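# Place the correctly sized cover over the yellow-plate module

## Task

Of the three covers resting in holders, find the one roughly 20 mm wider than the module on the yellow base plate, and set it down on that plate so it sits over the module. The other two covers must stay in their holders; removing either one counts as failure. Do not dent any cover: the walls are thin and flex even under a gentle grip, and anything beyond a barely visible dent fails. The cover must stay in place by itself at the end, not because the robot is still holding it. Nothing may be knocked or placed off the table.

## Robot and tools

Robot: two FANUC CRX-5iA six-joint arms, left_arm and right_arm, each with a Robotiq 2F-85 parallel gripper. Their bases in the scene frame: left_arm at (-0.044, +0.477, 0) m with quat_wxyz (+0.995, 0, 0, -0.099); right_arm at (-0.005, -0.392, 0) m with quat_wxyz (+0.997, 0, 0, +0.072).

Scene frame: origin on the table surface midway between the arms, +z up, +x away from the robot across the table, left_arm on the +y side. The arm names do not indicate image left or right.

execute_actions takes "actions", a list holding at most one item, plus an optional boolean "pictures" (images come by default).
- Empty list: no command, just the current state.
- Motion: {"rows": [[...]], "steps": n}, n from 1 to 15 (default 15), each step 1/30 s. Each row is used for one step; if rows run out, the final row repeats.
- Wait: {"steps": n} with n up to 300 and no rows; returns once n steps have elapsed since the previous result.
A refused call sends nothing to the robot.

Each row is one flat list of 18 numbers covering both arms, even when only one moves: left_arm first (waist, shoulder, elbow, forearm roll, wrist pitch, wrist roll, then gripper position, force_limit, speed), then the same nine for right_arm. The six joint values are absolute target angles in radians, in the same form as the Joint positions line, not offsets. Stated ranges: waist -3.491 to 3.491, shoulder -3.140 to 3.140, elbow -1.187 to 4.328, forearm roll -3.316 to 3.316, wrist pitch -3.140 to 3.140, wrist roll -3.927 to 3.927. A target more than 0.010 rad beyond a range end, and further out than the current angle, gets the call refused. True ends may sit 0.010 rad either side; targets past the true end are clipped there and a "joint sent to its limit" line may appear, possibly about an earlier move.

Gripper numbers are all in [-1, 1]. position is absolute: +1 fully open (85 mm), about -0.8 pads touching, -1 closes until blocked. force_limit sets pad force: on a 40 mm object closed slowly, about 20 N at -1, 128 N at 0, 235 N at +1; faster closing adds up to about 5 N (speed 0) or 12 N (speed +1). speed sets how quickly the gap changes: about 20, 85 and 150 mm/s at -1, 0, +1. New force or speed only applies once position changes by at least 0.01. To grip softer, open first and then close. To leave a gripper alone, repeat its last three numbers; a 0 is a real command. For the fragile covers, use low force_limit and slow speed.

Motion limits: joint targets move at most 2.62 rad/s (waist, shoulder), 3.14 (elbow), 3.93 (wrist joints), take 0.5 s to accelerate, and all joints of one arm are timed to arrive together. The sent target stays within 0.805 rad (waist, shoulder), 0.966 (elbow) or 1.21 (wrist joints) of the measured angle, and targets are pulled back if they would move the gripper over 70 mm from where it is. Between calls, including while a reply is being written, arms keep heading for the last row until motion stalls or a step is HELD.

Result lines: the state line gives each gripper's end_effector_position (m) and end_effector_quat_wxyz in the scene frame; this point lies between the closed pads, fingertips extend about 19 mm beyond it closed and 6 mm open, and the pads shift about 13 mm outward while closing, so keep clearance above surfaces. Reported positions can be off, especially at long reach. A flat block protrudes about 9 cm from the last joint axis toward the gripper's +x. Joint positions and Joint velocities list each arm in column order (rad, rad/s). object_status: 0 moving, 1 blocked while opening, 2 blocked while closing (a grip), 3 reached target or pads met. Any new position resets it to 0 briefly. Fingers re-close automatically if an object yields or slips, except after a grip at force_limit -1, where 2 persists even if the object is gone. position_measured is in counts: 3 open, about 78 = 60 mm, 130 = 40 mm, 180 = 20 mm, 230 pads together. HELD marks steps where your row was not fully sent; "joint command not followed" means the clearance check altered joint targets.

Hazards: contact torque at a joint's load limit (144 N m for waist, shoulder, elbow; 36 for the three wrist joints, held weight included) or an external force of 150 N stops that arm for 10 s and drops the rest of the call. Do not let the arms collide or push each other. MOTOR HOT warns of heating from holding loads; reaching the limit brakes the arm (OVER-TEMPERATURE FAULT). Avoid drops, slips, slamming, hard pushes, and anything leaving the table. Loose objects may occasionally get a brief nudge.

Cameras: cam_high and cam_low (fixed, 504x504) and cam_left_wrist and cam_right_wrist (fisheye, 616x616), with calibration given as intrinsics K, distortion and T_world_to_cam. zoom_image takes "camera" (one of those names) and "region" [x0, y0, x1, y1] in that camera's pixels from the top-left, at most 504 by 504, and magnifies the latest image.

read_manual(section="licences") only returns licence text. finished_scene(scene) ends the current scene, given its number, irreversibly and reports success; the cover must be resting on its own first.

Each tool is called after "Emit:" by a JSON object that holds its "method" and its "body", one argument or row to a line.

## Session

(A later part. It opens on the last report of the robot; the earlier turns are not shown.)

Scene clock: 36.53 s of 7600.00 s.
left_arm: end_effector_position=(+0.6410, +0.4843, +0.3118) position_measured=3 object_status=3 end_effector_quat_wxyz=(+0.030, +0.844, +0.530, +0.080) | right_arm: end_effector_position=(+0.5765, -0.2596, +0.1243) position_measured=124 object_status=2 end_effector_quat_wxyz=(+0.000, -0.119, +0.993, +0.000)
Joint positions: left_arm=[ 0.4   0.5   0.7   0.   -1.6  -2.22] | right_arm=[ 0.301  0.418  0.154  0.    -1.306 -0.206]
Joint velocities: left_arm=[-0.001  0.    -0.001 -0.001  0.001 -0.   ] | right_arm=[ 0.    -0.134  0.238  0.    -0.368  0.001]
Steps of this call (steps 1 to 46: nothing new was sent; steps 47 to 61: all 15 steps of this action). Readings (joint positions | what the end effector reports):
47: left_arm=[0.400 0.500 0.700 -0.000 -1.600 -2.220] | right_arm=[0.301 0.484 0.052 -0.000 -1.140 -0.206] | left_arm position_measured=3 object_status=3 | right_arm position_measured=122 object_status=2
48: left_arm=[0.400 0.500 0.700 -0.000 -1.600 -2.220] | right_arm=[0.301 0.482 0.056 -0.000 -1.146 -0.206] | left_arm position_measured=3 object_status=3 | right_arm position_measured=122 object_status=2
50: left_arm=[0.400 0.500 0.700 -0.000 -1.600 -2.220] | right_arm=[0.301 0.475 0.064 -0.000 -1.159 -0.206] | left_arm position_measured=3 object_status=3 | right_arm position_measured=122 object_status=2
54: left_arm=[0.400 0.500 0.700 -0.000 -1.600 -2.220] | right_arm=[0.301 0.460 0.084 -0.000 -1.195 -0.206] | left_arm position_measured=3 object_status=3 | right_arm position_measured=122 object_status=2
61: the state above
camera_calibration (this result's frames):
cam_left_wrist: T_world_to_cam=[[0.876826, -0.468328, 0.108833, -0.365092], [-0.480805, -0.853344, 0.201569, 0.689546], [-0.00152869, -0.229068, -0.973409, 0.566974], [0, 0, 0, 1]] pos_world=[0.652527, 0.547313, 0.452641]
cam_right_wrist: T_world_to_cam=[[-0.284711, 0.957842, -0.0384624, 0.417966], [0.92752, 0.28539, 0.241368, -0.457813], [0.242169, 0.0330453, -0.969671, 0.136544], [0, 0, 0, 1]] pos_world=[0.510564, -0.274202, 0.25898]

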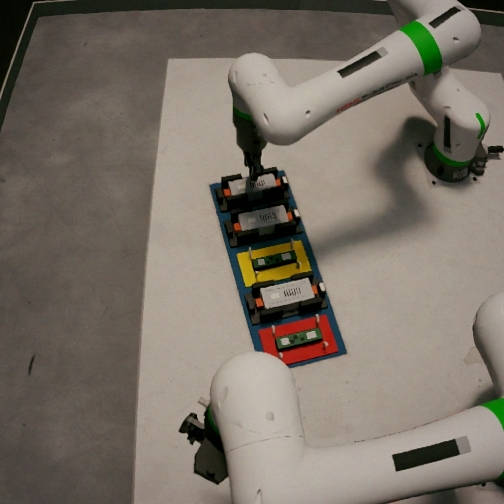

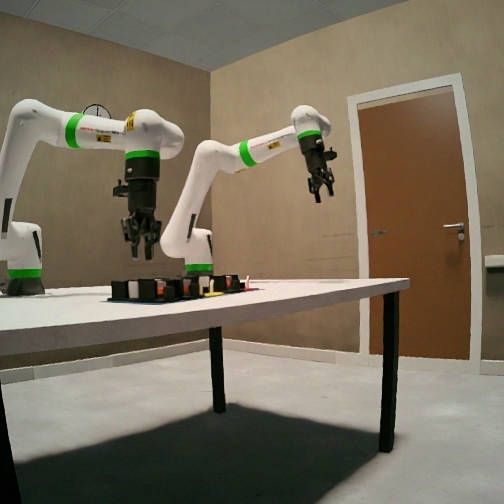

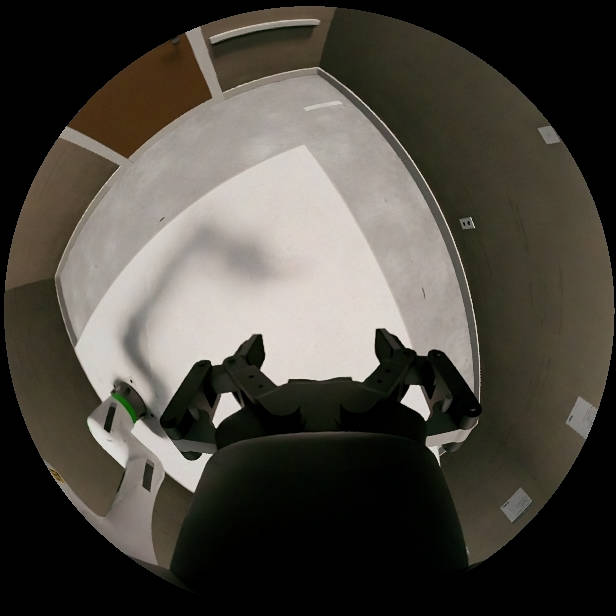

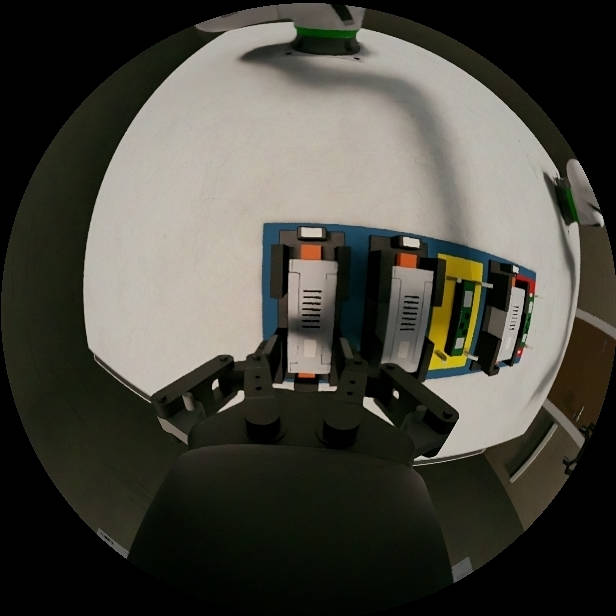

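Emit:
{"method": "execute_actions", "body": {
  "actions": [
    {"rows":[[0.4,0.5,0.7,0,-1.6,-2.22,1,-1,-1,0.301,0.414,0.162,0,-1.319,-0.206,0.4,-1,0.5],[0.4,0.5,0.7,0,-1.6,-2.22,1,-1,-1,0.301,0.414,0.162,0,-1.319,-0.206,0.4,-1,0.5],[0.4,0.5,0.7,0,-1.6,-2.22,1,-1,-1,0.301,0.414,0.162,0,-1.319,-0.206,0.4,-1,0.5],[0.4,0.5,0.7,0,-1.6,-2.22,1,-1,-1,0.301,0.414,0.162,0,-1.319,-0.206,0.4,-1,0.5],[0.4,0.5,0.7,0,-1.6,-2.22,1,-1,-1,0.301,0.448,0.099,0,-1.222,-0.206,0.4,-1,0.5],[0.4,0.5,0.7,0,-1.6,-2.22,1,-1,-1,0.301,0.448,0.099,0,-1.222,-0.206,0.4,-1,0.5],[0.4,0.5,0.7,0,-1.6,-2.22,1,-1,-1,0.301,0.448,0.099,0,-1.222,-0.206,0.4,-1,0.5],[0.4,0.5,0.7,0,-1.6,-2.22,1,-1,-1,0.301,0.448,0.099,0,-1.222,-0.206,0.4,-1,0.5],[0.4,0.5,0.7,0,-1.6,-2.22,1,-1,-1,0.301,0.484,0.052,0,-1.139,-0.206,0.4,-1,0.5]],"steps":15}
  ]
}}

Emit:
{"method": "zoom_image", "body": {
  "camera": "cam_right_wrist",
  "region": [220, 200, 400, 400]
}}

Scene clock: 39.23 s of 7600.00 s.
left_arm: end_effector_position=(+0.6410, +0.4843, +0.3118) position_measured=3 object_status=3 end_effector_quat_wxyz=(+0.030, +0.844, +0.530, +0.080) | right_arm: end_effector_position=(+0.5759, -0.2599, +0.0448) position_measured=78 object_status=0 end_effector_quat_wxyz=(-0.000, -0.119, +0.993, -0.000)
Joint positions: left_arm=[ 0.4   0.5   0.7  -0.   -1.6  -2.22] | right_arm=[ 0.301  0.484  0.053 -0.    -1.14  -0.206]
Joint velocities: left_arm=[-0.001 -0.    -0.001 -0.001  0.     0.   ] | right_arm=[ 0.    -0.    -0.008  0.001  0.029 -0.001]
Steps of this call (steps 1 to 30: the robot went on to your last target; steps 31 to 66: nothing new was sent; steps 67 to 81: all 15 steps of this action). Readings (joint positions | what the end effector reports):
67: left_arm=[0.400 0.500 0.700 -0.000 -1.600 -2.220] | right_arm=[0.301 0.414 0.162 -0.000 -1.319 -0.206] | left_arm position_measured=3 object_status=3 | right_arm position_measured=124 object_status=0
68: left_arm=[0.400 0.500 0.700 -0.000 -1.600 -2.220] | right_arm=[0.301 0.414 0.162 -0.000 -1.319 -0.206] | left_arm position_measured=3 object_status=3 | right_arm position_measured=122 object_status=0
70: left_arm=[0.400 0.500 0.700 -0.000 -1.600 -2.220] | right_arm=[0.301 0.414 0.162 -0.000 -1.319 -0.206] | left_arm position_measured=3 object_status=3 | right_arm position_measured=108 object_status=0
74: left_arm=[0.400 0.500 0.700 -0.000 -1.600 -2.220] | right_arm=[0.301 0.430 0.131 -0.000 -1.272 -0.206] | left_arm position_measured=3 object_status=3 | right_arm position_measured=81 object_status=0
81: the state above
camera_calibration (this result's frames):
cam_left_wrist: T_world_to_cam=[[0.876826, -0.468329, 0.108833, -0.365092], [-0.480805, -0.853344, 0.201569, 0.689546], [-0.00152869, -0.229068, -0.973409, 0.566974], [0, 0, 0, 1]] pos_world=[0.652527, 0.547313, 0.452641]
cam_right_wrist: T_world_to_cam=[[-0.284583, 0.95788, -0.0384402, 0.414934], [0.927905, 0.285308, 0.239983, -0.438235], [0.240842, 0.0326262, -0.970016, 0.0602619], [0, 0, 0, 1]] pos_world=[0.51021, -0.274391, 0.179574]

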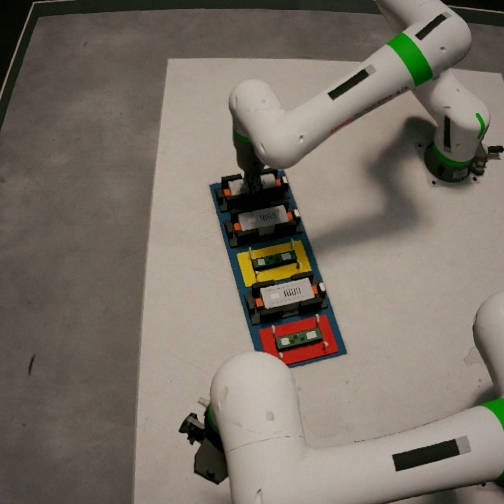

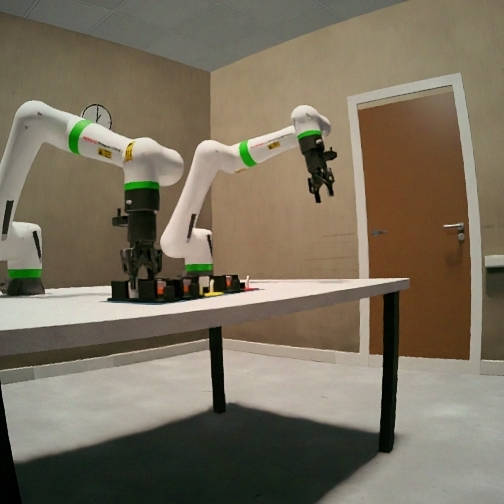

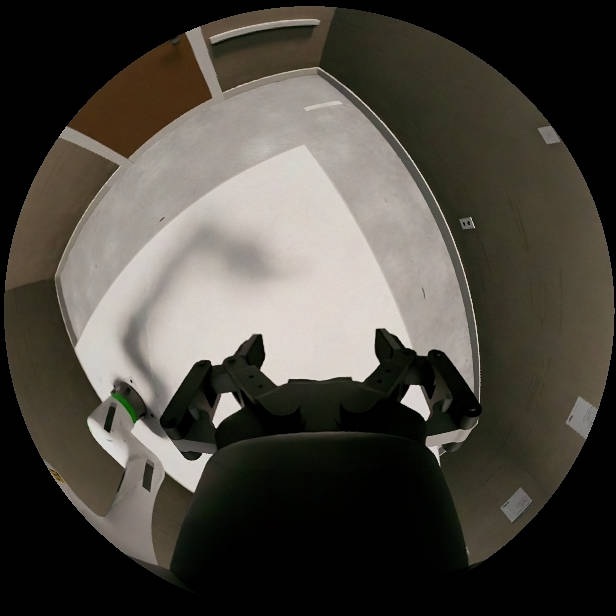

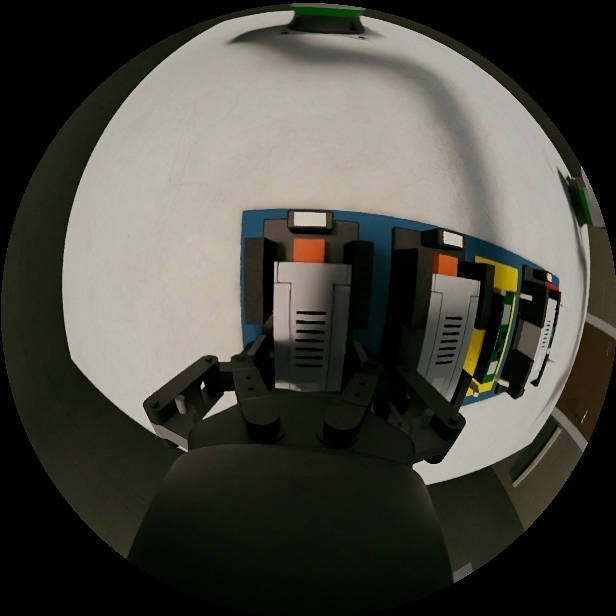

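Region (220, 200, 400, 400) of cam_right_wrist's 616x616 image, scaled by 2.520, with more detail than that image has; it fills the left 454 columns of this view, and the rest is white.

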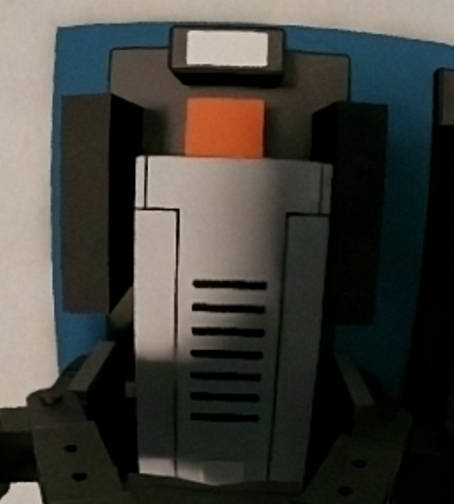

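Emit:
{"method": "execute_actions", "body": {
  "actions": [
    {"rows":[[0.4,0.5,0.7,0,-1.6,-2.22,1,-1,-1,0.301,0.484,0.052,0,-1.139,-0.206,-1,-0.9,-1]],"steps":15}
  ],
  "pictures": false
}}

Emit:
{"method": "execute_actions", "body": {
  "actions": [
    {"steps":25}
  ],
  "pictures": false
}}

Emit:
{"method": "execute_actions", "body": {
  "actions": [
    {"rows":[[0.4,0.5,0.7,0,-1.6,-2.22,1,-1,-1,0.301,0.481,0.056,0,-1.146,-0.206,-1,-0.9,-1],[0.4,0.5,0.7,0,-1.6,-2.22,1,-1,-1,0.301,0.481,0.056,0,-1.146,-0.206,-1,-0.9,-1],[0.4,0.5,0.7,0,-1.6,-2.22,1,-1,-1,0.301,0.478,0.06,0,-1.153,-0.206,-1,-0.9,-1],[0.4,0.5,0.7,0,-1.6,-2.22,1,-1,-1,0.301,0.478,0.06,0,-1.153,-0.206,-1,-0.9,-1],[0.4,0.5,0.7,0,-1.6,-2.22,1,-1,-1,0.301,0.475,0.064,0,-1.16,-0.206,-1,-0.9,-1],[0.4,0.5,0.7,0,-1.6,-2.22,1,-1,-1,0.301,0.475,0.064,0,-1.16,-0.206,-1,-0.9,-1],[0.4,0.5,0.7,0,-1.6,-2.22,1,-1,-1,0.301,0.472,0.068,0,-1.167,-0.206,-1,-0.9,-1]],"steps":12}
  ]
}}

Emit:
{"method": "zoom_image", "body": {
  "camera": "cam_low",
  "region": [90, 230, 210, 320]
}}

Scene clock: 41.33 s of 7600.00 s.
left_arm: end_effector_position=(+0.6410, +0.4843, +0.3118) position_measured=3 object_status=3 end_effector_quat_wxyz=(+0.030, +0.844, +0.530, +0.080) | right_arm: end_effector_position=(+0.5760, -0.2599, +0.0447) position_measured=100 object_status=0 end_effector_quat_wxyz=(-0.000, -0.119, +0.993, -0.000)
Joint positions: left_arm=[ 0.4   0.5   0.7  -0.   -1.6  -2.22] | right_arm=[ 0.301  0.484  0.052 -0.    -1.139 -0.206]
Joint velocities: left_arm=[-0.  0.  0.  0. -0.  0.] | right_arm=[ 0.001  0.    -0.    -0.     0.    -0.001]
Steps of this call (steps 1 to 15: the robot went on to your last target; steps 16 to 48: nothing new was sent; steps 49 to 63: all 15 steps of this action). Readings (joint positions | what the end effector reports):
49: left_arm=[0.400 0.500 0.700 -0.000 -1.600 -2.220] | right_arm=[0.301 0.484 0.052 0.000 -1.139 -0.206] | left_arm position_measured=3 object_status=3 | right_arm position_measured=78 object_status=0
50: left_arm=[0.400 0.500 0.700 -0.000 -1.600 -2.220] | right_arm=[0.301 0.484 0.052 0.000 -1.139 -0.206] | left_arm position_measured=3 object_status=3 | right_arm position_measured=78 object_status=0
52: left_arm=[0.400 0.500 0.700 -0.000 -1.600 -2.220] | right_arm=[0.301 0.484 0.052 0.000 -1.139 -0.206] | left_arm position_measured=3 object_status=3 | right_arm position_measured=81 object_status=0
56: left_arm=[0.400 0.500 0.700 -0.000 -1.600 -2.220] | right_arm=[0.301 0.484 0.052 0.000 -1.139 -0.206] | left_arm position_measured=3 object_status=3 | right_arm position_measured=88 object_status=0
63: the state above

Scene clock: 42.17 s of 7600.00 s.
left_arm: end_effector_position=(+0.6410, +0.4843, +0.3118) position_measured=3 object_status=3 end_effector_quat_wxyz=(+0.030, +0.844, +0.530, +0.080) | right_arm: end_effector_position=(+0.5760, -0.2598, +0.0447) position_measured=126 object_status=2 end_effector_quat_wxyz=(-0.000, -0.119, +0.993, -0.000)
Joint positions: left_arm=[ 0.4   0.5   0.7  -0.   -1.6  -2.22] | right_arm=[ 0.301  0.484  0.052  0.    -1.139 -0.206]
Joint velocities: left_arm=[-0.     0.001 -0.001  0.    -0.     0.   ] | right_arm=[-0.     0.     0.    -0.     0.     0.001]
Steps of this call (steps 1 to 15: the robot went on to your last target; steps 16 to 25: nothing new was sent). Readings (joint positions | what the end effector reports):
1: left_arm=[0.400 0.500 0.700 0.000 -1.600 -2.220] | right_arm=[0.301 0.484 0.052 0.000 -1.139 -0.206] | left_arm position_measured=3 object_status=3 | right_arm position_measured=102 object_status=0
2: left_arm=[0.400 0.500 0.700 0.000 -1.600 -2.220] | right_arm=[0.301 0.484 0.052 0.000 -1.139 -0.206] | left_arm position_measured=3 object_status=3 | right_arm position_measured=104 object_status=0
4: left_arm=[0.400 0.500 0.700 -0.000 -1.600 -2.220] | right_arm=[0.301 0.484 0.052 0.000 -1.139 -0.206] | left_arm position_measured=3 object_status=3 | right_arm position_measured=107 object_status=0
8: left_arm=[0.400 0.500 0.700 -0.000 -1.600 -2.220] | right_arm=[0.301 0.484 0.052 0.000 -1.139 -0.206] | left_arm position_measured=3 object_status=3 | right_arm position_measured=114 object_status=0
25: the state above
All arms were judged still, so your last target was given up. Only a new action makes them travel on or press farther. Fingers that are still opening or closing keep moving.

Scene clock: 42.57 s of 7600.00 s.
left_arm: end_effector_position=(+0.6410, +0.4843, +0.3118) position_measured=3 object_status=3 end_effector_quat_wxyz=(+0.030, +0.844, +0.530, +0.080) | right_arm: end_effector_position=(+0.5764, -0.2596, +0.0579) position_measured=126 object_status=2 end_effector_quat_wxyz=(-0.000, -0.119, +0.993, -0.000)
Joint positions: left_arm=[ 0.4   0.5   0.7  -0.   -1.6  -2.22] | right_arm=[ 0.301  0.472  0.068  0.    -1.167 -0.206]
Joint velocities: left_arm=[-0.     0.     0.001  0.001 -0.     0.   ] | right_arm=[ 0.    -0.     0.002  0.    -0.003 -0.   ]
Steps of this call (steps 1 to 12: all 12 steps of this action). Readings (joint positions | what the end effector reports):
1: left_arm=[0.400 0.500 0.700 -0.000 -1.600 -2.220] | right_arm=[0.301 0.484 0.052 0.000 -1.139 -0.206] | left_arm position_measured=3 object_status=3 | right_arm position_measured=126 object_status=2
2: left_arm=[0.400 0.500 0.700 -0.000 -1.600 -2.220] | right_arm=[0.301 0.483 0.053 0.000 -1.143 -0.206] | left_arm position_measured=3 object_status=3 | right_arm position_measured=126 object_status=2
4: left_arm=[0.400 0.500 0.700 -0.000 -1.600 -2.220] | right_arm=[0.301 0.480 0.058 0.000 -1.149 -0.206] | left_arm position_measured=3 object_status=3 | right_arm position_measured=126 object_status=2
8: left_arm=[0.400 0.500 0.700 -0.000 -1.600 -2.220] | right_arm=[0.301 0.474 0.066 0.000 -1.163 -0.206] | left_arm position_measured=3 object_status=3 | right_arm position_measured=126 object_status=2
12: the state above
camera_calibration (this result's frames):
cam_left_wrist: T_world_to_cam=[[0.876826, -0.468328, 0.108833, -0.365092], [-0.480805, -0.853344, 0.201569, 0.689546], [-0.00152866, -0.229068, -0.973409, 0.566974], [0, 0, 0, 1]] pos_world=[0.652526, 0.547313, 0.452641]
cam_right_wrist: T_world_to_cam=[[-0.284712, 0.957839, -0.0385033, 0.415416], [0.927739, 0.285432, 0.240475, -0.441833], [0.241326, 0.0327451, -0.969891, 0.0725873], [0, 0, 0, 1]] pos_world=[0.510662, -0.274165, 0.192646]

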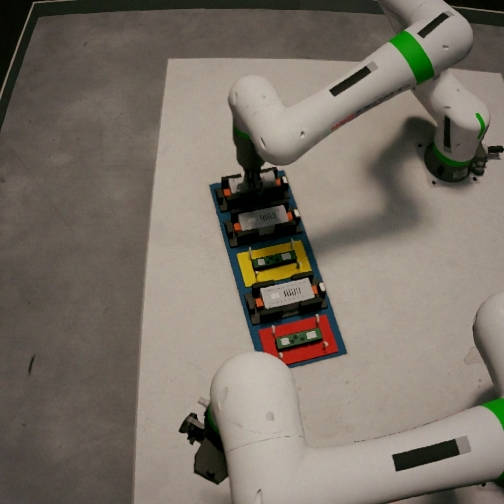

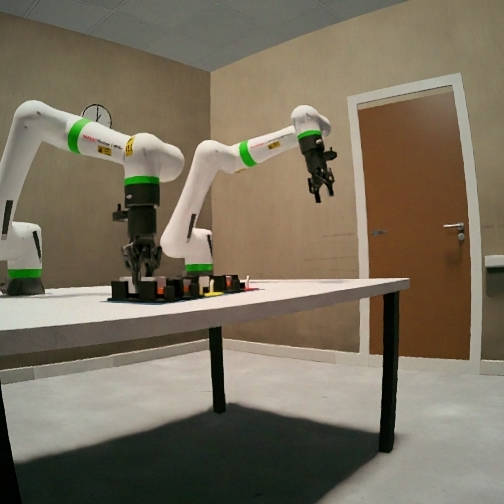

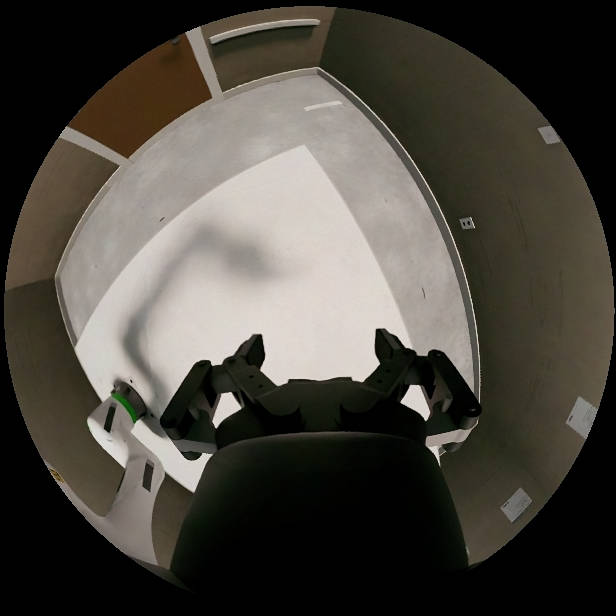

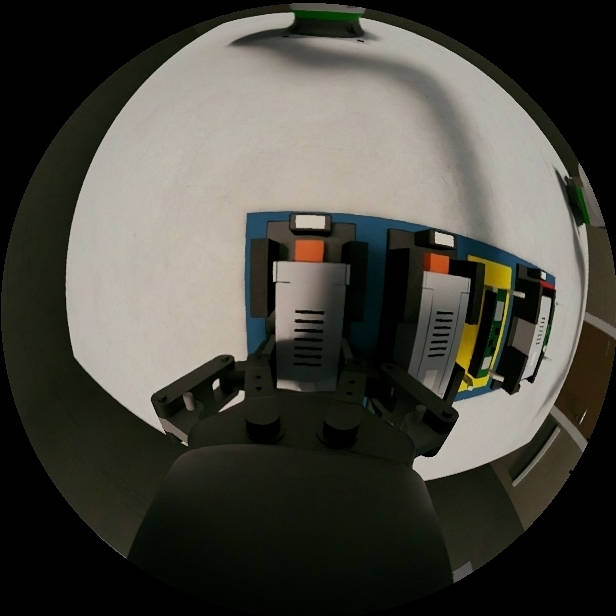

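Region (90, 230, 210, 320) of cam_low's 504x504 image, scaled by 4.200, with more detail than that image has; it fills the top 378 rows of this view, and the rest is white.

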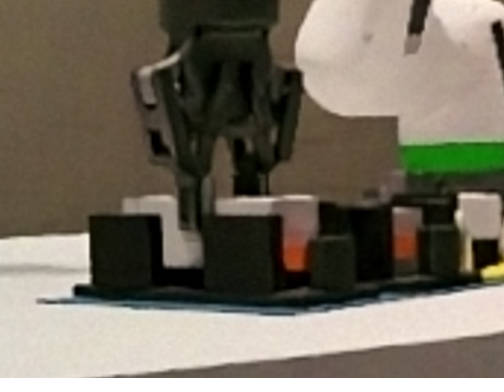

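Emit:
{"method": "execute_actions", "body": {
  "actions": [
    {"rows":[[0.4,0.5,0.7,0,-1.6,-2.22,1,-1,-1,0.301,0.468,0.073,0,-1.176,-0.206,-1,-0.9,-1],[0.4,0.5,0.7,0,-1.6,-2.22,1,-1,-1,0.301,0.464,0.078,0,-1.185,-0.206,-1,-0.9,-1],[0.4,0.5,0.7,0,-1.6,-2.22,1,-1,-1,0.301,0.46,0.083,0,-1.194,-0.206,-1,-0.9,-1],[0.4,0.5,0.7,0,-1.6,-2.22,1,-1,-1,0.301,0.456,0.088,0,-1.203,-0.206,-1,-0.9,-1],[0.4,0.5,0.7,0,-1.6,-2.22,1,-1,-1,0.301,0.452,0.094,0,-1.213,-0.206,-1,-0.9,-1],[0.4,0.5,0.7,0,-1.6,-2.22,1,-1,-1,0.301,0.448,0.099,0,-1.222,-0.206,-1,-0.9,-1],[0.4,0.5,0.7,0,-1.6,-2.22,1,-1,-1,0.301,0.444,0.107,0,-1.234,-0.206,-1,-0.9,-1],[0.4,0.5,0.7,0,-1.6,-2.22,1,-1,-1,0.301,0.44,0.115,0,-1.246,-0.206,-1,-0.9,-1],[0.4,0.5,0.7,0,-1.6,-2.22,1,-1,-1,0.301,0.435,0.123,0,-1.258,-0.206,-1,-0.9,-1],[0.4,0.5,0.7,0,-1.6,-2.22,1,-1,-1,0.301,0.431,0.13,0,-1.27,-0.206,-1,-0.9,-1],[0.4,0.5,0.7,0,-1.6,-2.22,1,-1,-1,0.301,0.427,0.138,0,-1.282,-0.206,-1,-0.9,-1],[0.4,0.5,0.7,0,-1.6,-2.22,1,-1,-1,0.301,0.422,0.146,0,-1.295,-0.206,-1,-0.9,-1],[0.4,0.5,0.7,0,-1.6,-2.22,1,-1,-1,0.301,0.414,0.162,0,-1.319,-0.206,-1,-0.9,-1]],"steps":15}
  ]
}}

Scene clock: 45.10 s of 7600.00 s.
left_arm: end_effector_position=(+0.6410, +0.4843, +0.3118) position_measured=3 object_status=3 end_effector_quat_wxyz=(+0.030, +0.844, +0.530, +0.080) | right_arm: end_effector_position=(+0.5764, -0.2597, +0.1248) position_measured=126 object_status=2 end_effector_quat_wxyz=(+0.000, -0.119, +0.993, +0.000)
Joint positions: left_arm=[ 0.4   0.5   0.7   0.   -1.6  -2.22] | right_arm=[ 0.301  0.418  0.155  0.    -1.308 -0.206]
Joint velocities: left_arm=[-0.001  0.001 -0.     0.001 -0.     0.   ] | right_arm=[-0.    -0.117  0.205  0.004 -0.303  0.   ]
Steps of this call (steps 1 to 15: the robot went on to your last target; steps 16 to 61: nothing new was sent; steps 62 to 76: all 15 steps of this action). Readings (joint positions | what the end effector reports):
62: left_arm=[0.400 0.500 0.700 -0.000 -1.600 -2.220] | right_arm=[0.301 0.472 0.068 0.000 -1.168 -0.206] | left_arm position_measured=3 object_status=3 | right_arm position_measured=126 object_status=2
63: left_arm=[0.400 0.500 0.700 0.000 -1.600 -2.220] | right_arm=[0.301 0.470 0.071 0.000 -1.172 -0.206] | left_arm position_measured=3 object_status=3 | right_arm position_measured=126 object_status=2
65: left_arm=[0.400 0.500 0.700 -0.000 -1.600 -2.220] | right_arm=[0.301 0.463 0.079 0.000 -1.187 -0.206] | left_arm position_measured=3 object_status=3 | right_arm position_measured=126 object_status=2
69: left_arm=[0.400 0.500 0.700 -0.000 -1.600 -2.220] | right_arm=[0.301 0.448 0.100 0.000 -1.223 -0.206] | left_arm position_measured=3 object_status=3 | right_arm position_measured=126 object_status=2
76: the state above
camera_calibration (this result's frames):
cam_left_wrist: T_world_to_cam=[[0.876826, -0.468328, 0.108833, -0.365092], [-0.480805, -0.853344, 0.201569, 0.689546], [-0.00152862, -0.229068, -0.973409, 0.566974], [0, 0, 0, 1]] pos_world=[0.652526, 0.547313, 0.452641]
cam_right_wrist: T_world_to_cam=[[-0.284651, 0.957859, -0.0384678, 0.418022], [0.927635, 0.285347, 0.240977, -0.457856], [0.241799, 0.0329103, -0.969768, 0.137289], [0, 0, 0, 1]] pos_world=[0.510517, -0.274276, 0.259551]

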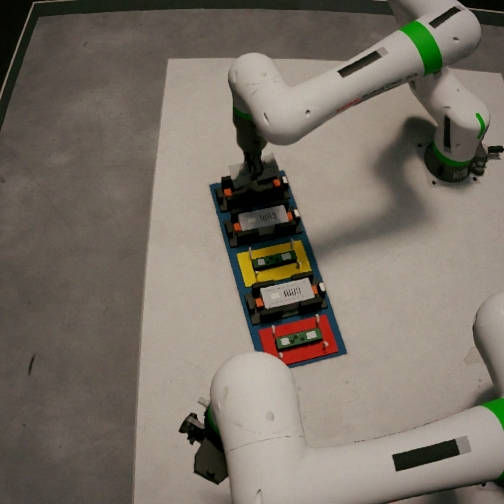

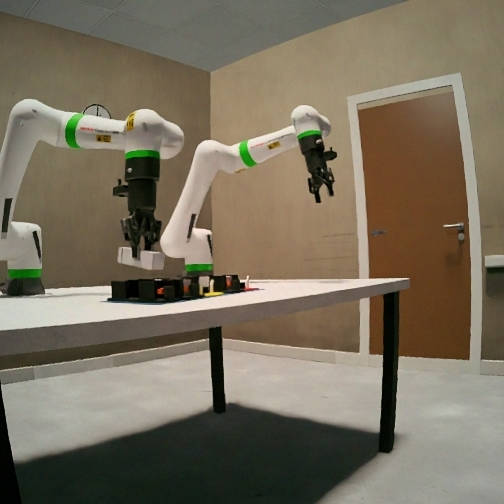

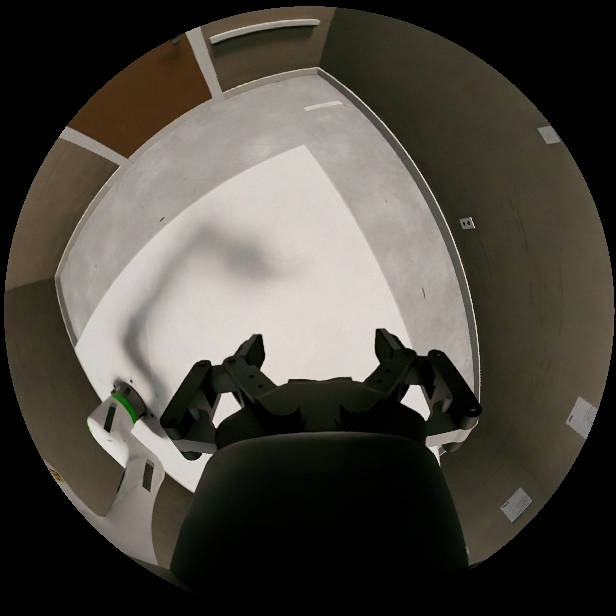

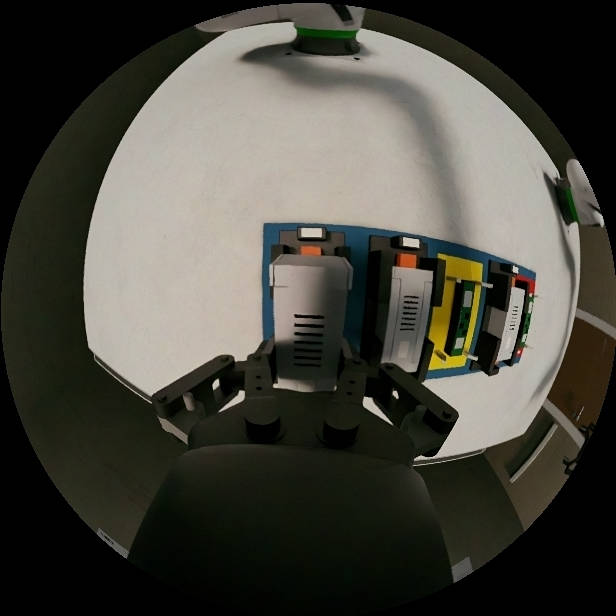

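Emit:
{"method": "execute_actions", "body": {
  "actions": [
    {"rows":[[0.4,0.5,0.7,0,-1.6,-2.22,1,-1,-1,0.33,0.421,0.172,0,-1.322,-0.235,-1,-0.9,-1],[0.4,0.5,0.7,0,-1.6,-2.22,1,-1,-1,0.33,0.421,0.172,0,-1.322,-0.235,-1,-0.9,-1],[0.4,0.5,0.7,0,-1.6,-2.22,1,-1,-1,0.38,0.433,0.189,0,-1.327,-0.285,-1,-0.9,-1],[0.4,0.5,0.7,0,-1.6,-2.22,1,-1,-1,0.38,0.433,0.189,0,-1.327,-0.285,-1,-0.9,-1],[0.4,0.5,0.7,0,-1.6,-2.22,1,-1,-1,0.43,0.445,0.206,0,-1.332,-0.335,-1,-0.9,-1],[0.4,0.5,0.7,0,-1.6,-2.22,1,-1,-1,0.43,0.445,0.206,0,-1.332,-0.335,-1,-0.9,-1],[0.4,0.5,0.7,0,-1.6,-2.22,1,-1,-1,0.48,0.457,0.223,0,-1.337,-0.385,-1,-0.9,-1],[0.4,0.5,0.7,0,-1.6,-2.22,1,-1,-1,0.48,0.457,0.223,0,-1.337,-0.385,-1,-0.9,-1],[0.4,0.5,0.7,0,-1.6,-2.22,1,-1,-1,0.53,0.469,0.24,0,-1.342,-0.435,-1,-0.9,-1],[0.4,0.5,0.7,0,-1.6,-2.22,1,-1,-1,0.53,0.469,0.24,0,-1.342,-0.435,-1,-0.9,-1],[0.4,0.5,0.7,0,-1.6,-2.22,1,-1,-1,0.58,0.481,0.257,0,-1.347,-0.485,-1,-0.9,-1],[0.4,0.5,0.7,0,-1.6,-2.22,1,-1,-1,0.58,0.481,0.257,0,-1.347,-0.485,-1,-0.9,-1],[0.4,0.5,0.7,0,-1.6,-2.22,1,-1,-1,0.6215,0.491,0.271,0,-1.351,-0.5265,-1,-0.9,-1]],"steps":15}
  ],
  "pictures": false
}}

Emit:
{"method": "execute_actions", "body": {
  "actions": [
    {"steps":10}
  ]
}}

Emit:
{"method": "zoom_image", "body": {
  "camera": "cam_right_wrist",
  "region": [180, 180, 440, 400]
}}

Emit:
{"method": "zoom_image", "body": {
  "camera": "cam_low",
  "region": [100, 210, 260, 310]
}}

Scene clock: 48.43 s of 7600.00 s.
left_arm: end_effector_position=(+0.6410, +0.4843, +0.3118) position_measured=3 object_status=3 end_effector_quat_wxyz=(+0.030, +0.844, +0.530, +0.080) | right_arm: end_effector_position=(+0.5393, -0.0909, +0.1298) position_measured=126 object_status=2 end_effector_quat_wxyz=(-0.000, -0.119, +0.993, -0.000)
Joint positions: left_arm=[ 0.4   0.5   0.7  -0.   -1.6  -2.22] | right_arm=[ 0.573  0.479  0.255 -0.    -1.346 -0.478]
Joint velocities: left_arm=[ 0.    -0.    -0.001 -0.    -0.     0.   ] | right_arm=[ 0.629  0.151  0.211 -0.    -0.06  -0.617]
Steps of this call (steps 1 to 30: the robot went on to your last target; steps 31 to 85: nothing new was sent; steps 86 to 100: all 15 steps of this action). Readings (joint positions | what the end effector reports):
86: left_arm=[0.400 0.500 0.700 -0.000 -1.600 -2.220] | right_arm=[0.301 0.414 0.162 -0.000 -1.319 -0.206] | left_arm position_measured=3 object_status=3 | right_arm position_measured=126 object_status=2
87: left_arm=[0.400 0.500 0.700 -0.000 -1.600 -2.220] | right_arm=[0.306 0.415 0.164 -0.000 -1.320 -0.211] | left_arm position_measured=3 object_status=3 | right_arm position_measured=126 object_status=2
89: left_arm=[0.400 0.500 0.700 -0.000 -1.600 -2.220] | right_arm=[0.332 0.421 0.173 -0.000 -1.322 -0.237] | left_arm position_measured=3 object_status=3 | right_arm position_measured=126 object_status=2
93: left_arm=[0.400 0.500 0.700 -0.000 -1.600 -2.220] | right_arm=[0.413 0.441 0.200 -0.000 -1.330 -0.318] | left_arm position_measured=3 object_status=3 | right_arm position_measured=126 object_status=2
100: the state above

Scene clock: 48.77 s of 7600.00 s.
left_arm: end_effector_position=(+0.6410, +0.4843, +0.3118) position_measured=3 object_status=3 end_effector_quat_wxyz=(+0.030, +0.844, +0.530, +0.080) | right_arm: end_effector_position=(+0.5276, -0.0619, +0.1296) position_measured=126 object_status=2 end_effector_quat_wxyz=(-0.000, -0.119, +0.993, -0.000)
Joint positions: left_arm=[ 0.4   0.5   0.7  -0.   -1.6  -2.22] | right_arm=[ 0.621  0.491  0.271 -0.    -1.351 -0.526]
Joint velocities: left_arm=[-0.001 -0.     0.001 -0.    -0.001 -0.   ] | right_arm=[ 0. -0. -0.  0.  0. -0.]
Steps of this call (steps 1 to 10: the robot went on to your last target). Readings (joint positions | what the end effector reports):
1: left_arm=[0.400 0.500 0.700 -0.000 -1.600 -2.220] | right_arm=[0.592 0.484 0.261 -0.000 -1.348 -0.497] | left_arm position_measured=3 object_status=3 | right_arm position_measured=126 object_status=2
2: left_arm=[0.400 0.500 0.700 -0.000 -1.600 -2.220] | right_arm=[0.607 0.488 0.266 -0.000 -1.350 -0.512] | left_arm position_measured=3 object_status=3 | right_arm position_measured=126 object_status=2
4: left_arm=[0.400 0.500 0.700 -0.000 -1.600 -2.220] | right_arm=[0.621 0.491 0.271 -0.000 -1.351 -0.525] | left_arm position_measured=3 object_status=3 | right_arm position_measured=126 object_status=2
8: left_arm=[0.400 0.500 0.700 -0.000 -1.600 -2.220] | right_arm=[0.621 0.491 0.271 -0.000 -1.351 -0.526] | left_arm position_measured=3 object_status=3 | right_arm position_measured=126 object_status=2
10: the state above
camera_calibration (this result's frames):
cam_left_wrist: T_world_to_cam=[[0.876826, -0.468328, 0.108833, -0.365092], [-0.480805, -0.853344, 0.201569, 0.689546], [-0.00152883, -0.229068, -0.973409, 0.566974], [0, 0, 0, 1]] pos_world=[0.652527, 0.547313, 0.452641]
cam_right_wrist: T_world_to_cam=[[-0.284467, 0.957912, -0.0385203, 0.21472], [0.927796, 0.285196, 0.240537, -0.47023], [0.241399, 0.0326857, -0.969875, 0.147396], [0, 0, 0, 1]] pos_world=[0.461777, -0.0763923, 0.264334]

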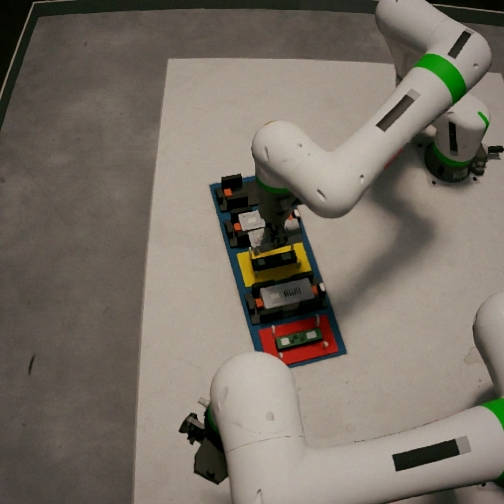

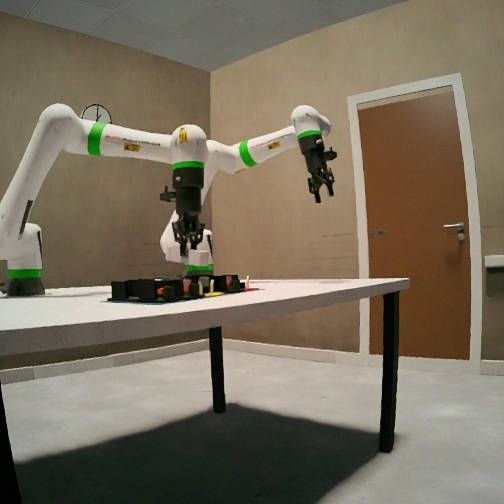

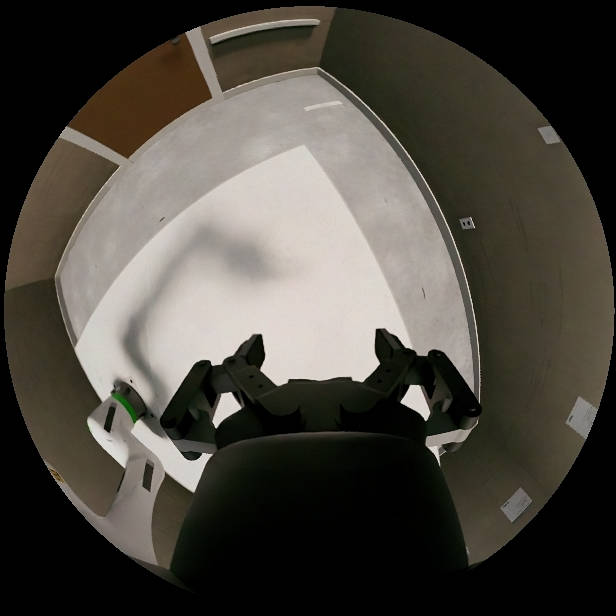

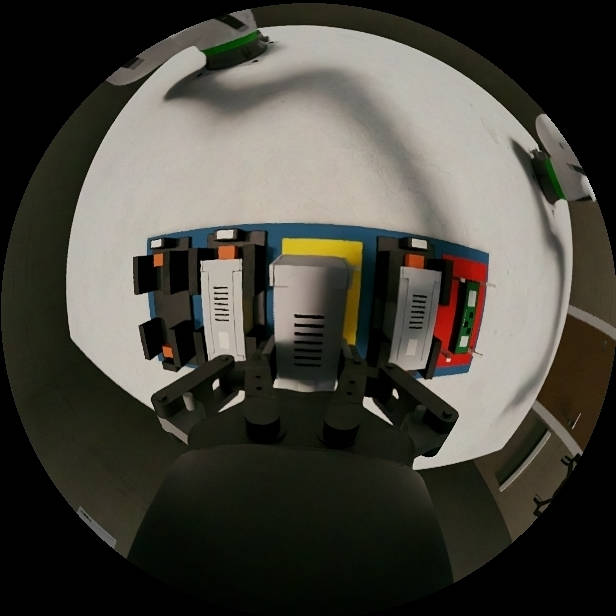

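Region (180, 180, 440, 400) of cam_right_wrist's 616x616 image, scaled by 1.938, with more detail than that image has; it fills the top 426 rows of this view, and the rest is white.

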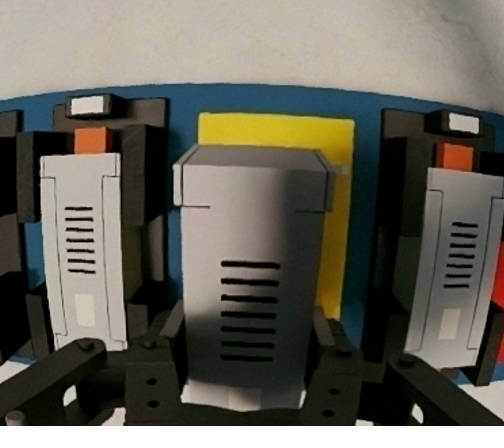

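Region (100, 210, 260, 310) of cam_low's 504x504 image, scaled by 3.150, with more detail than that image has; it fills the top 315 rows of this view, and the rest is white.

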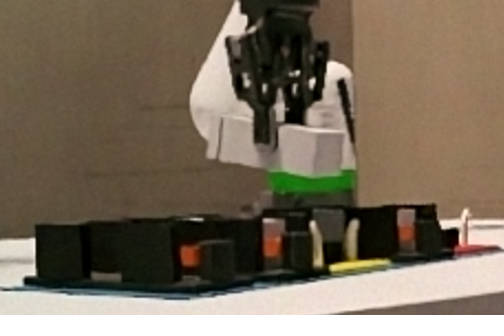

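Emit:
{"method": "execute_actions", "body": {
  "actions": [
    {"rows":[[0.4,0.5,0.7,0,-1.6,-2.22,1,-1,-1,0.63,0.498,0.265,0,-1.338,-0.535,-1,-0.9,-1],[0.4,0.5,0.7,0,-1.6,-2.22,1,-1,-1,0.63,0.498,0.265,0,-1.338,-0.535,-1,-0.9,-1],[0.4,0.5,0.7,0,-1.6,-2.22,1,-1,-1,0.639,0.506,0.258,0,-1.323,-0.544,-1,-0.9,-1],[0.4,0.5,0.7,0,-1.6,-2.22,1,-1,-1,0.639,0.506,0.258,0,-1.323,-0.544,-1,-0.9,-1],[0.4,0.5,0.7,0,-1.6,-2.22,1,-1,-1,0.639,0.513,0.251,0,-1.309,-0.544,-1,-0.9,-1],[0.4,0.5,0.7,0,-1.6,-2.22,1,-1,-1,0.639,0.513,0.251,0,-1.309,-0.544,-1,-0.9,-1],[0.4,0.5,0.7,0,-1.6,-2.22,1,-1,-1,0.639,0.521,0.244,0,-1.294,-0.544,-1,-0.9,-1]],"steps":15}
  ]
}}

Emit:
{"method": "zoom_image", "body": {
  "camera": "cam_right_wrist",
  "region": [200, 200, 420, 400]
}}

Emit:
{"method": "zoom_image", "body": {
  "camera": "cam_low",
  "region": [140, 230, 260, 310]
}}

Emit:
{"method": "zoom_image", "body": {
  "camera": "cam_high",
  "region": [220, 200, 330, 310]
}}

Scene clock: 52.23 s of 7600.00 s.
left_arm: end_effector_position=(+0.6410, +0.4843, +0.3118) position_measured=3 object_status=3 end_effector_quat_wxyz=(+0.030, +0.844, +0.530, +0.080) | right_arm: end_effector_position=(+0.5250, -0.0491, +0.0999) position_measured=126 object_status=2 end_effector_quat_wxyz=(-0.000, -0.119, +0.993, -0.000)
Joint positions: left_arm=[ 0.4   0.5   0.7  -0.   -1.6  -2.22] | right_arm=[ 0.639  0.521  0.244 -0.    -1.294 -0.544]
Joint velocities: left_arm=[-0.     0.    -0.001 -0.    -0.001 -0.   ] | right_arm=[ 0.     0.    -0.     0.001  0.001 -0.001]
Steps of this call (steps 1 to 30: the robot went on to your last target; steps 31 to 89: nothing new was sent; steps 90 to 104: all 15 steps of this action). Readings (joint positions | what the end effector reports):
90: left_arm=[0.400 0.500 0.700 -0.000 -1.600 -2.220] | right_arm=[0.622 0.491 0.271 0.000 -1.350 -0.527] | left_arm position_measured=3 object_status=3 | right_arm position_measured=126 object_status=2
91: left_arm=[0.400 0.500 0.700 -0.000 -1.600 -2.220] | right_arm=[0.625 0.494 0.269 0.000 -1.345 -0.531] | left_arm position_measured=3 object_status=3 | right_arm position_measured=126 object_status=2
93: left_arm=[0.400 0.500 0.700 -0.000 -1.600 -2.220] | right_arm=[0.633 0.501 0.263 0.000 -1.332 -0.538] | left_arm position_measured=3 object_status=3 | right_arm position_measured=126 object_status=2
97: left_arm=[0.400 0.500 0.700 -0.000 -1.600 -2.220] | right_arm=[0.639 0.516 0.249 0.000 -1.304 -0.544] | left_arm position_measured=3 object_status=3 | right_arm position_measured=126 object_status=2
104: the state above
camera_calibration (this result's frames):
cam_left_wrist: T_world_to_cam=[[0.876826, -0.468329, 0.108833, -0.365092], [-0.480805, -0.853344, 0.201569, 0.689546], [-0.00152891, -0.229068, -0.973409, 0.566975], [0, 0, 0, 1]] pos_world=[0.652526, 0.547313, 0.452641]
cam_right_wrist: T_world_to_cam=[[-0.284617, 0.957869, -0.0384617, 0.200735], [0.927737, 0.285325, 0.240612, -0.464313], [0.241449, 0.0327998, -0.969859, 0.118791], [0, 0, 0, 1]] pos_world=[0.459211, -0.0636945, 0.23465]

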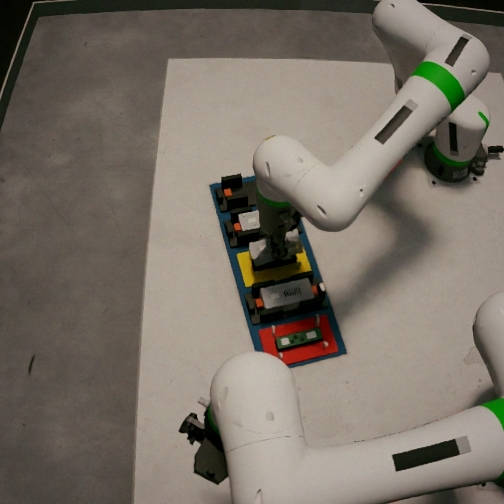

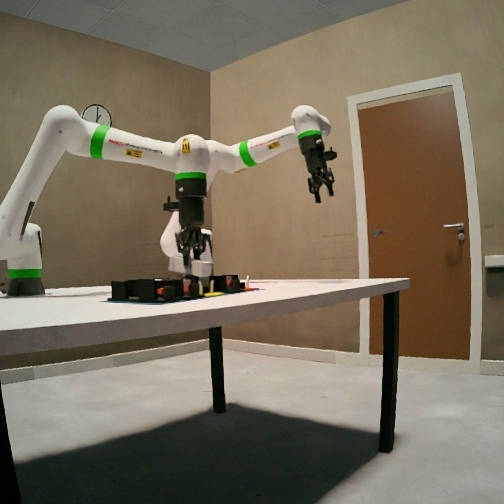

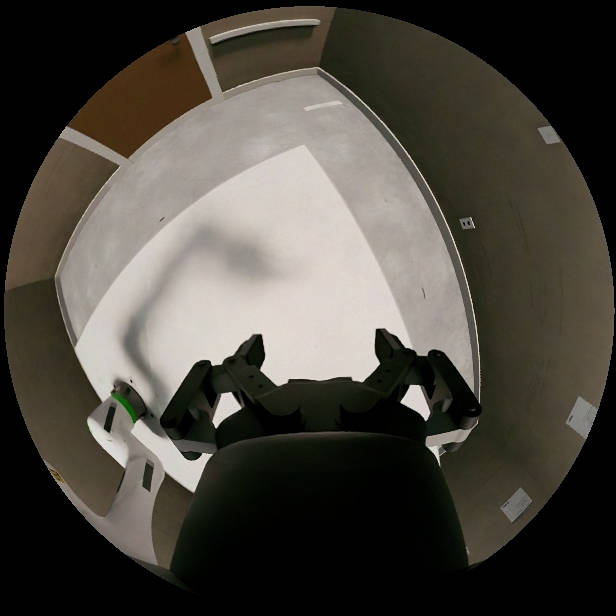

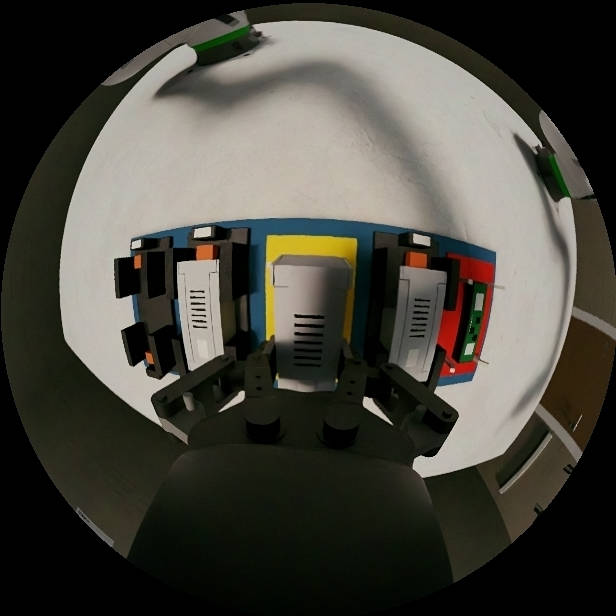

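Region (200, 200, 420, 400) of cam_right_wrist's 616x616 image, scaled by 2.291, with more detail than that image has; it fills the top 458 rows of this view, and the rest is white.

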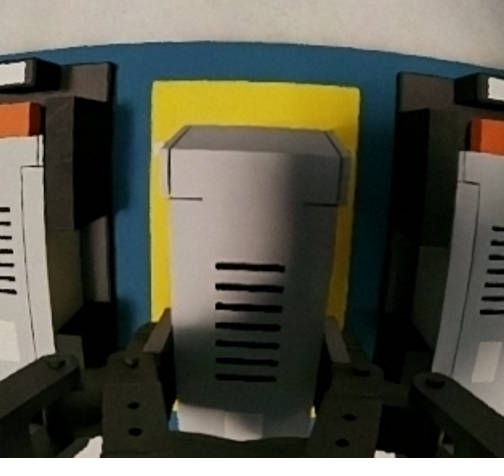

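Region (140, 230, 260, 310) of cam_low's 504x504 image, scaled by 4.200, with more detail than that image has.

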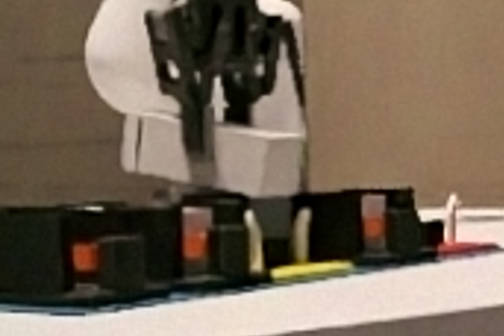

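Region (220, 200, 330, 310) of cam_high's 504x504 image, scaled by 4.582, with more detail than that image has.

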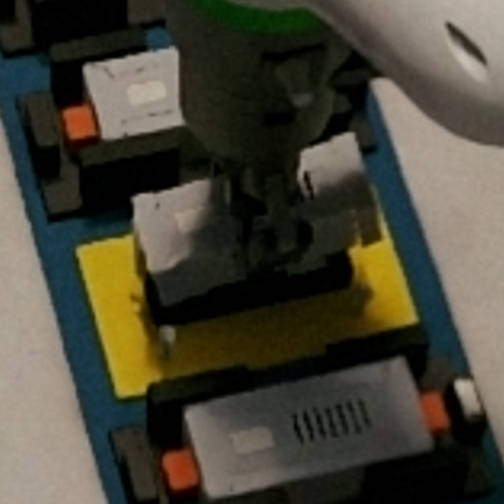

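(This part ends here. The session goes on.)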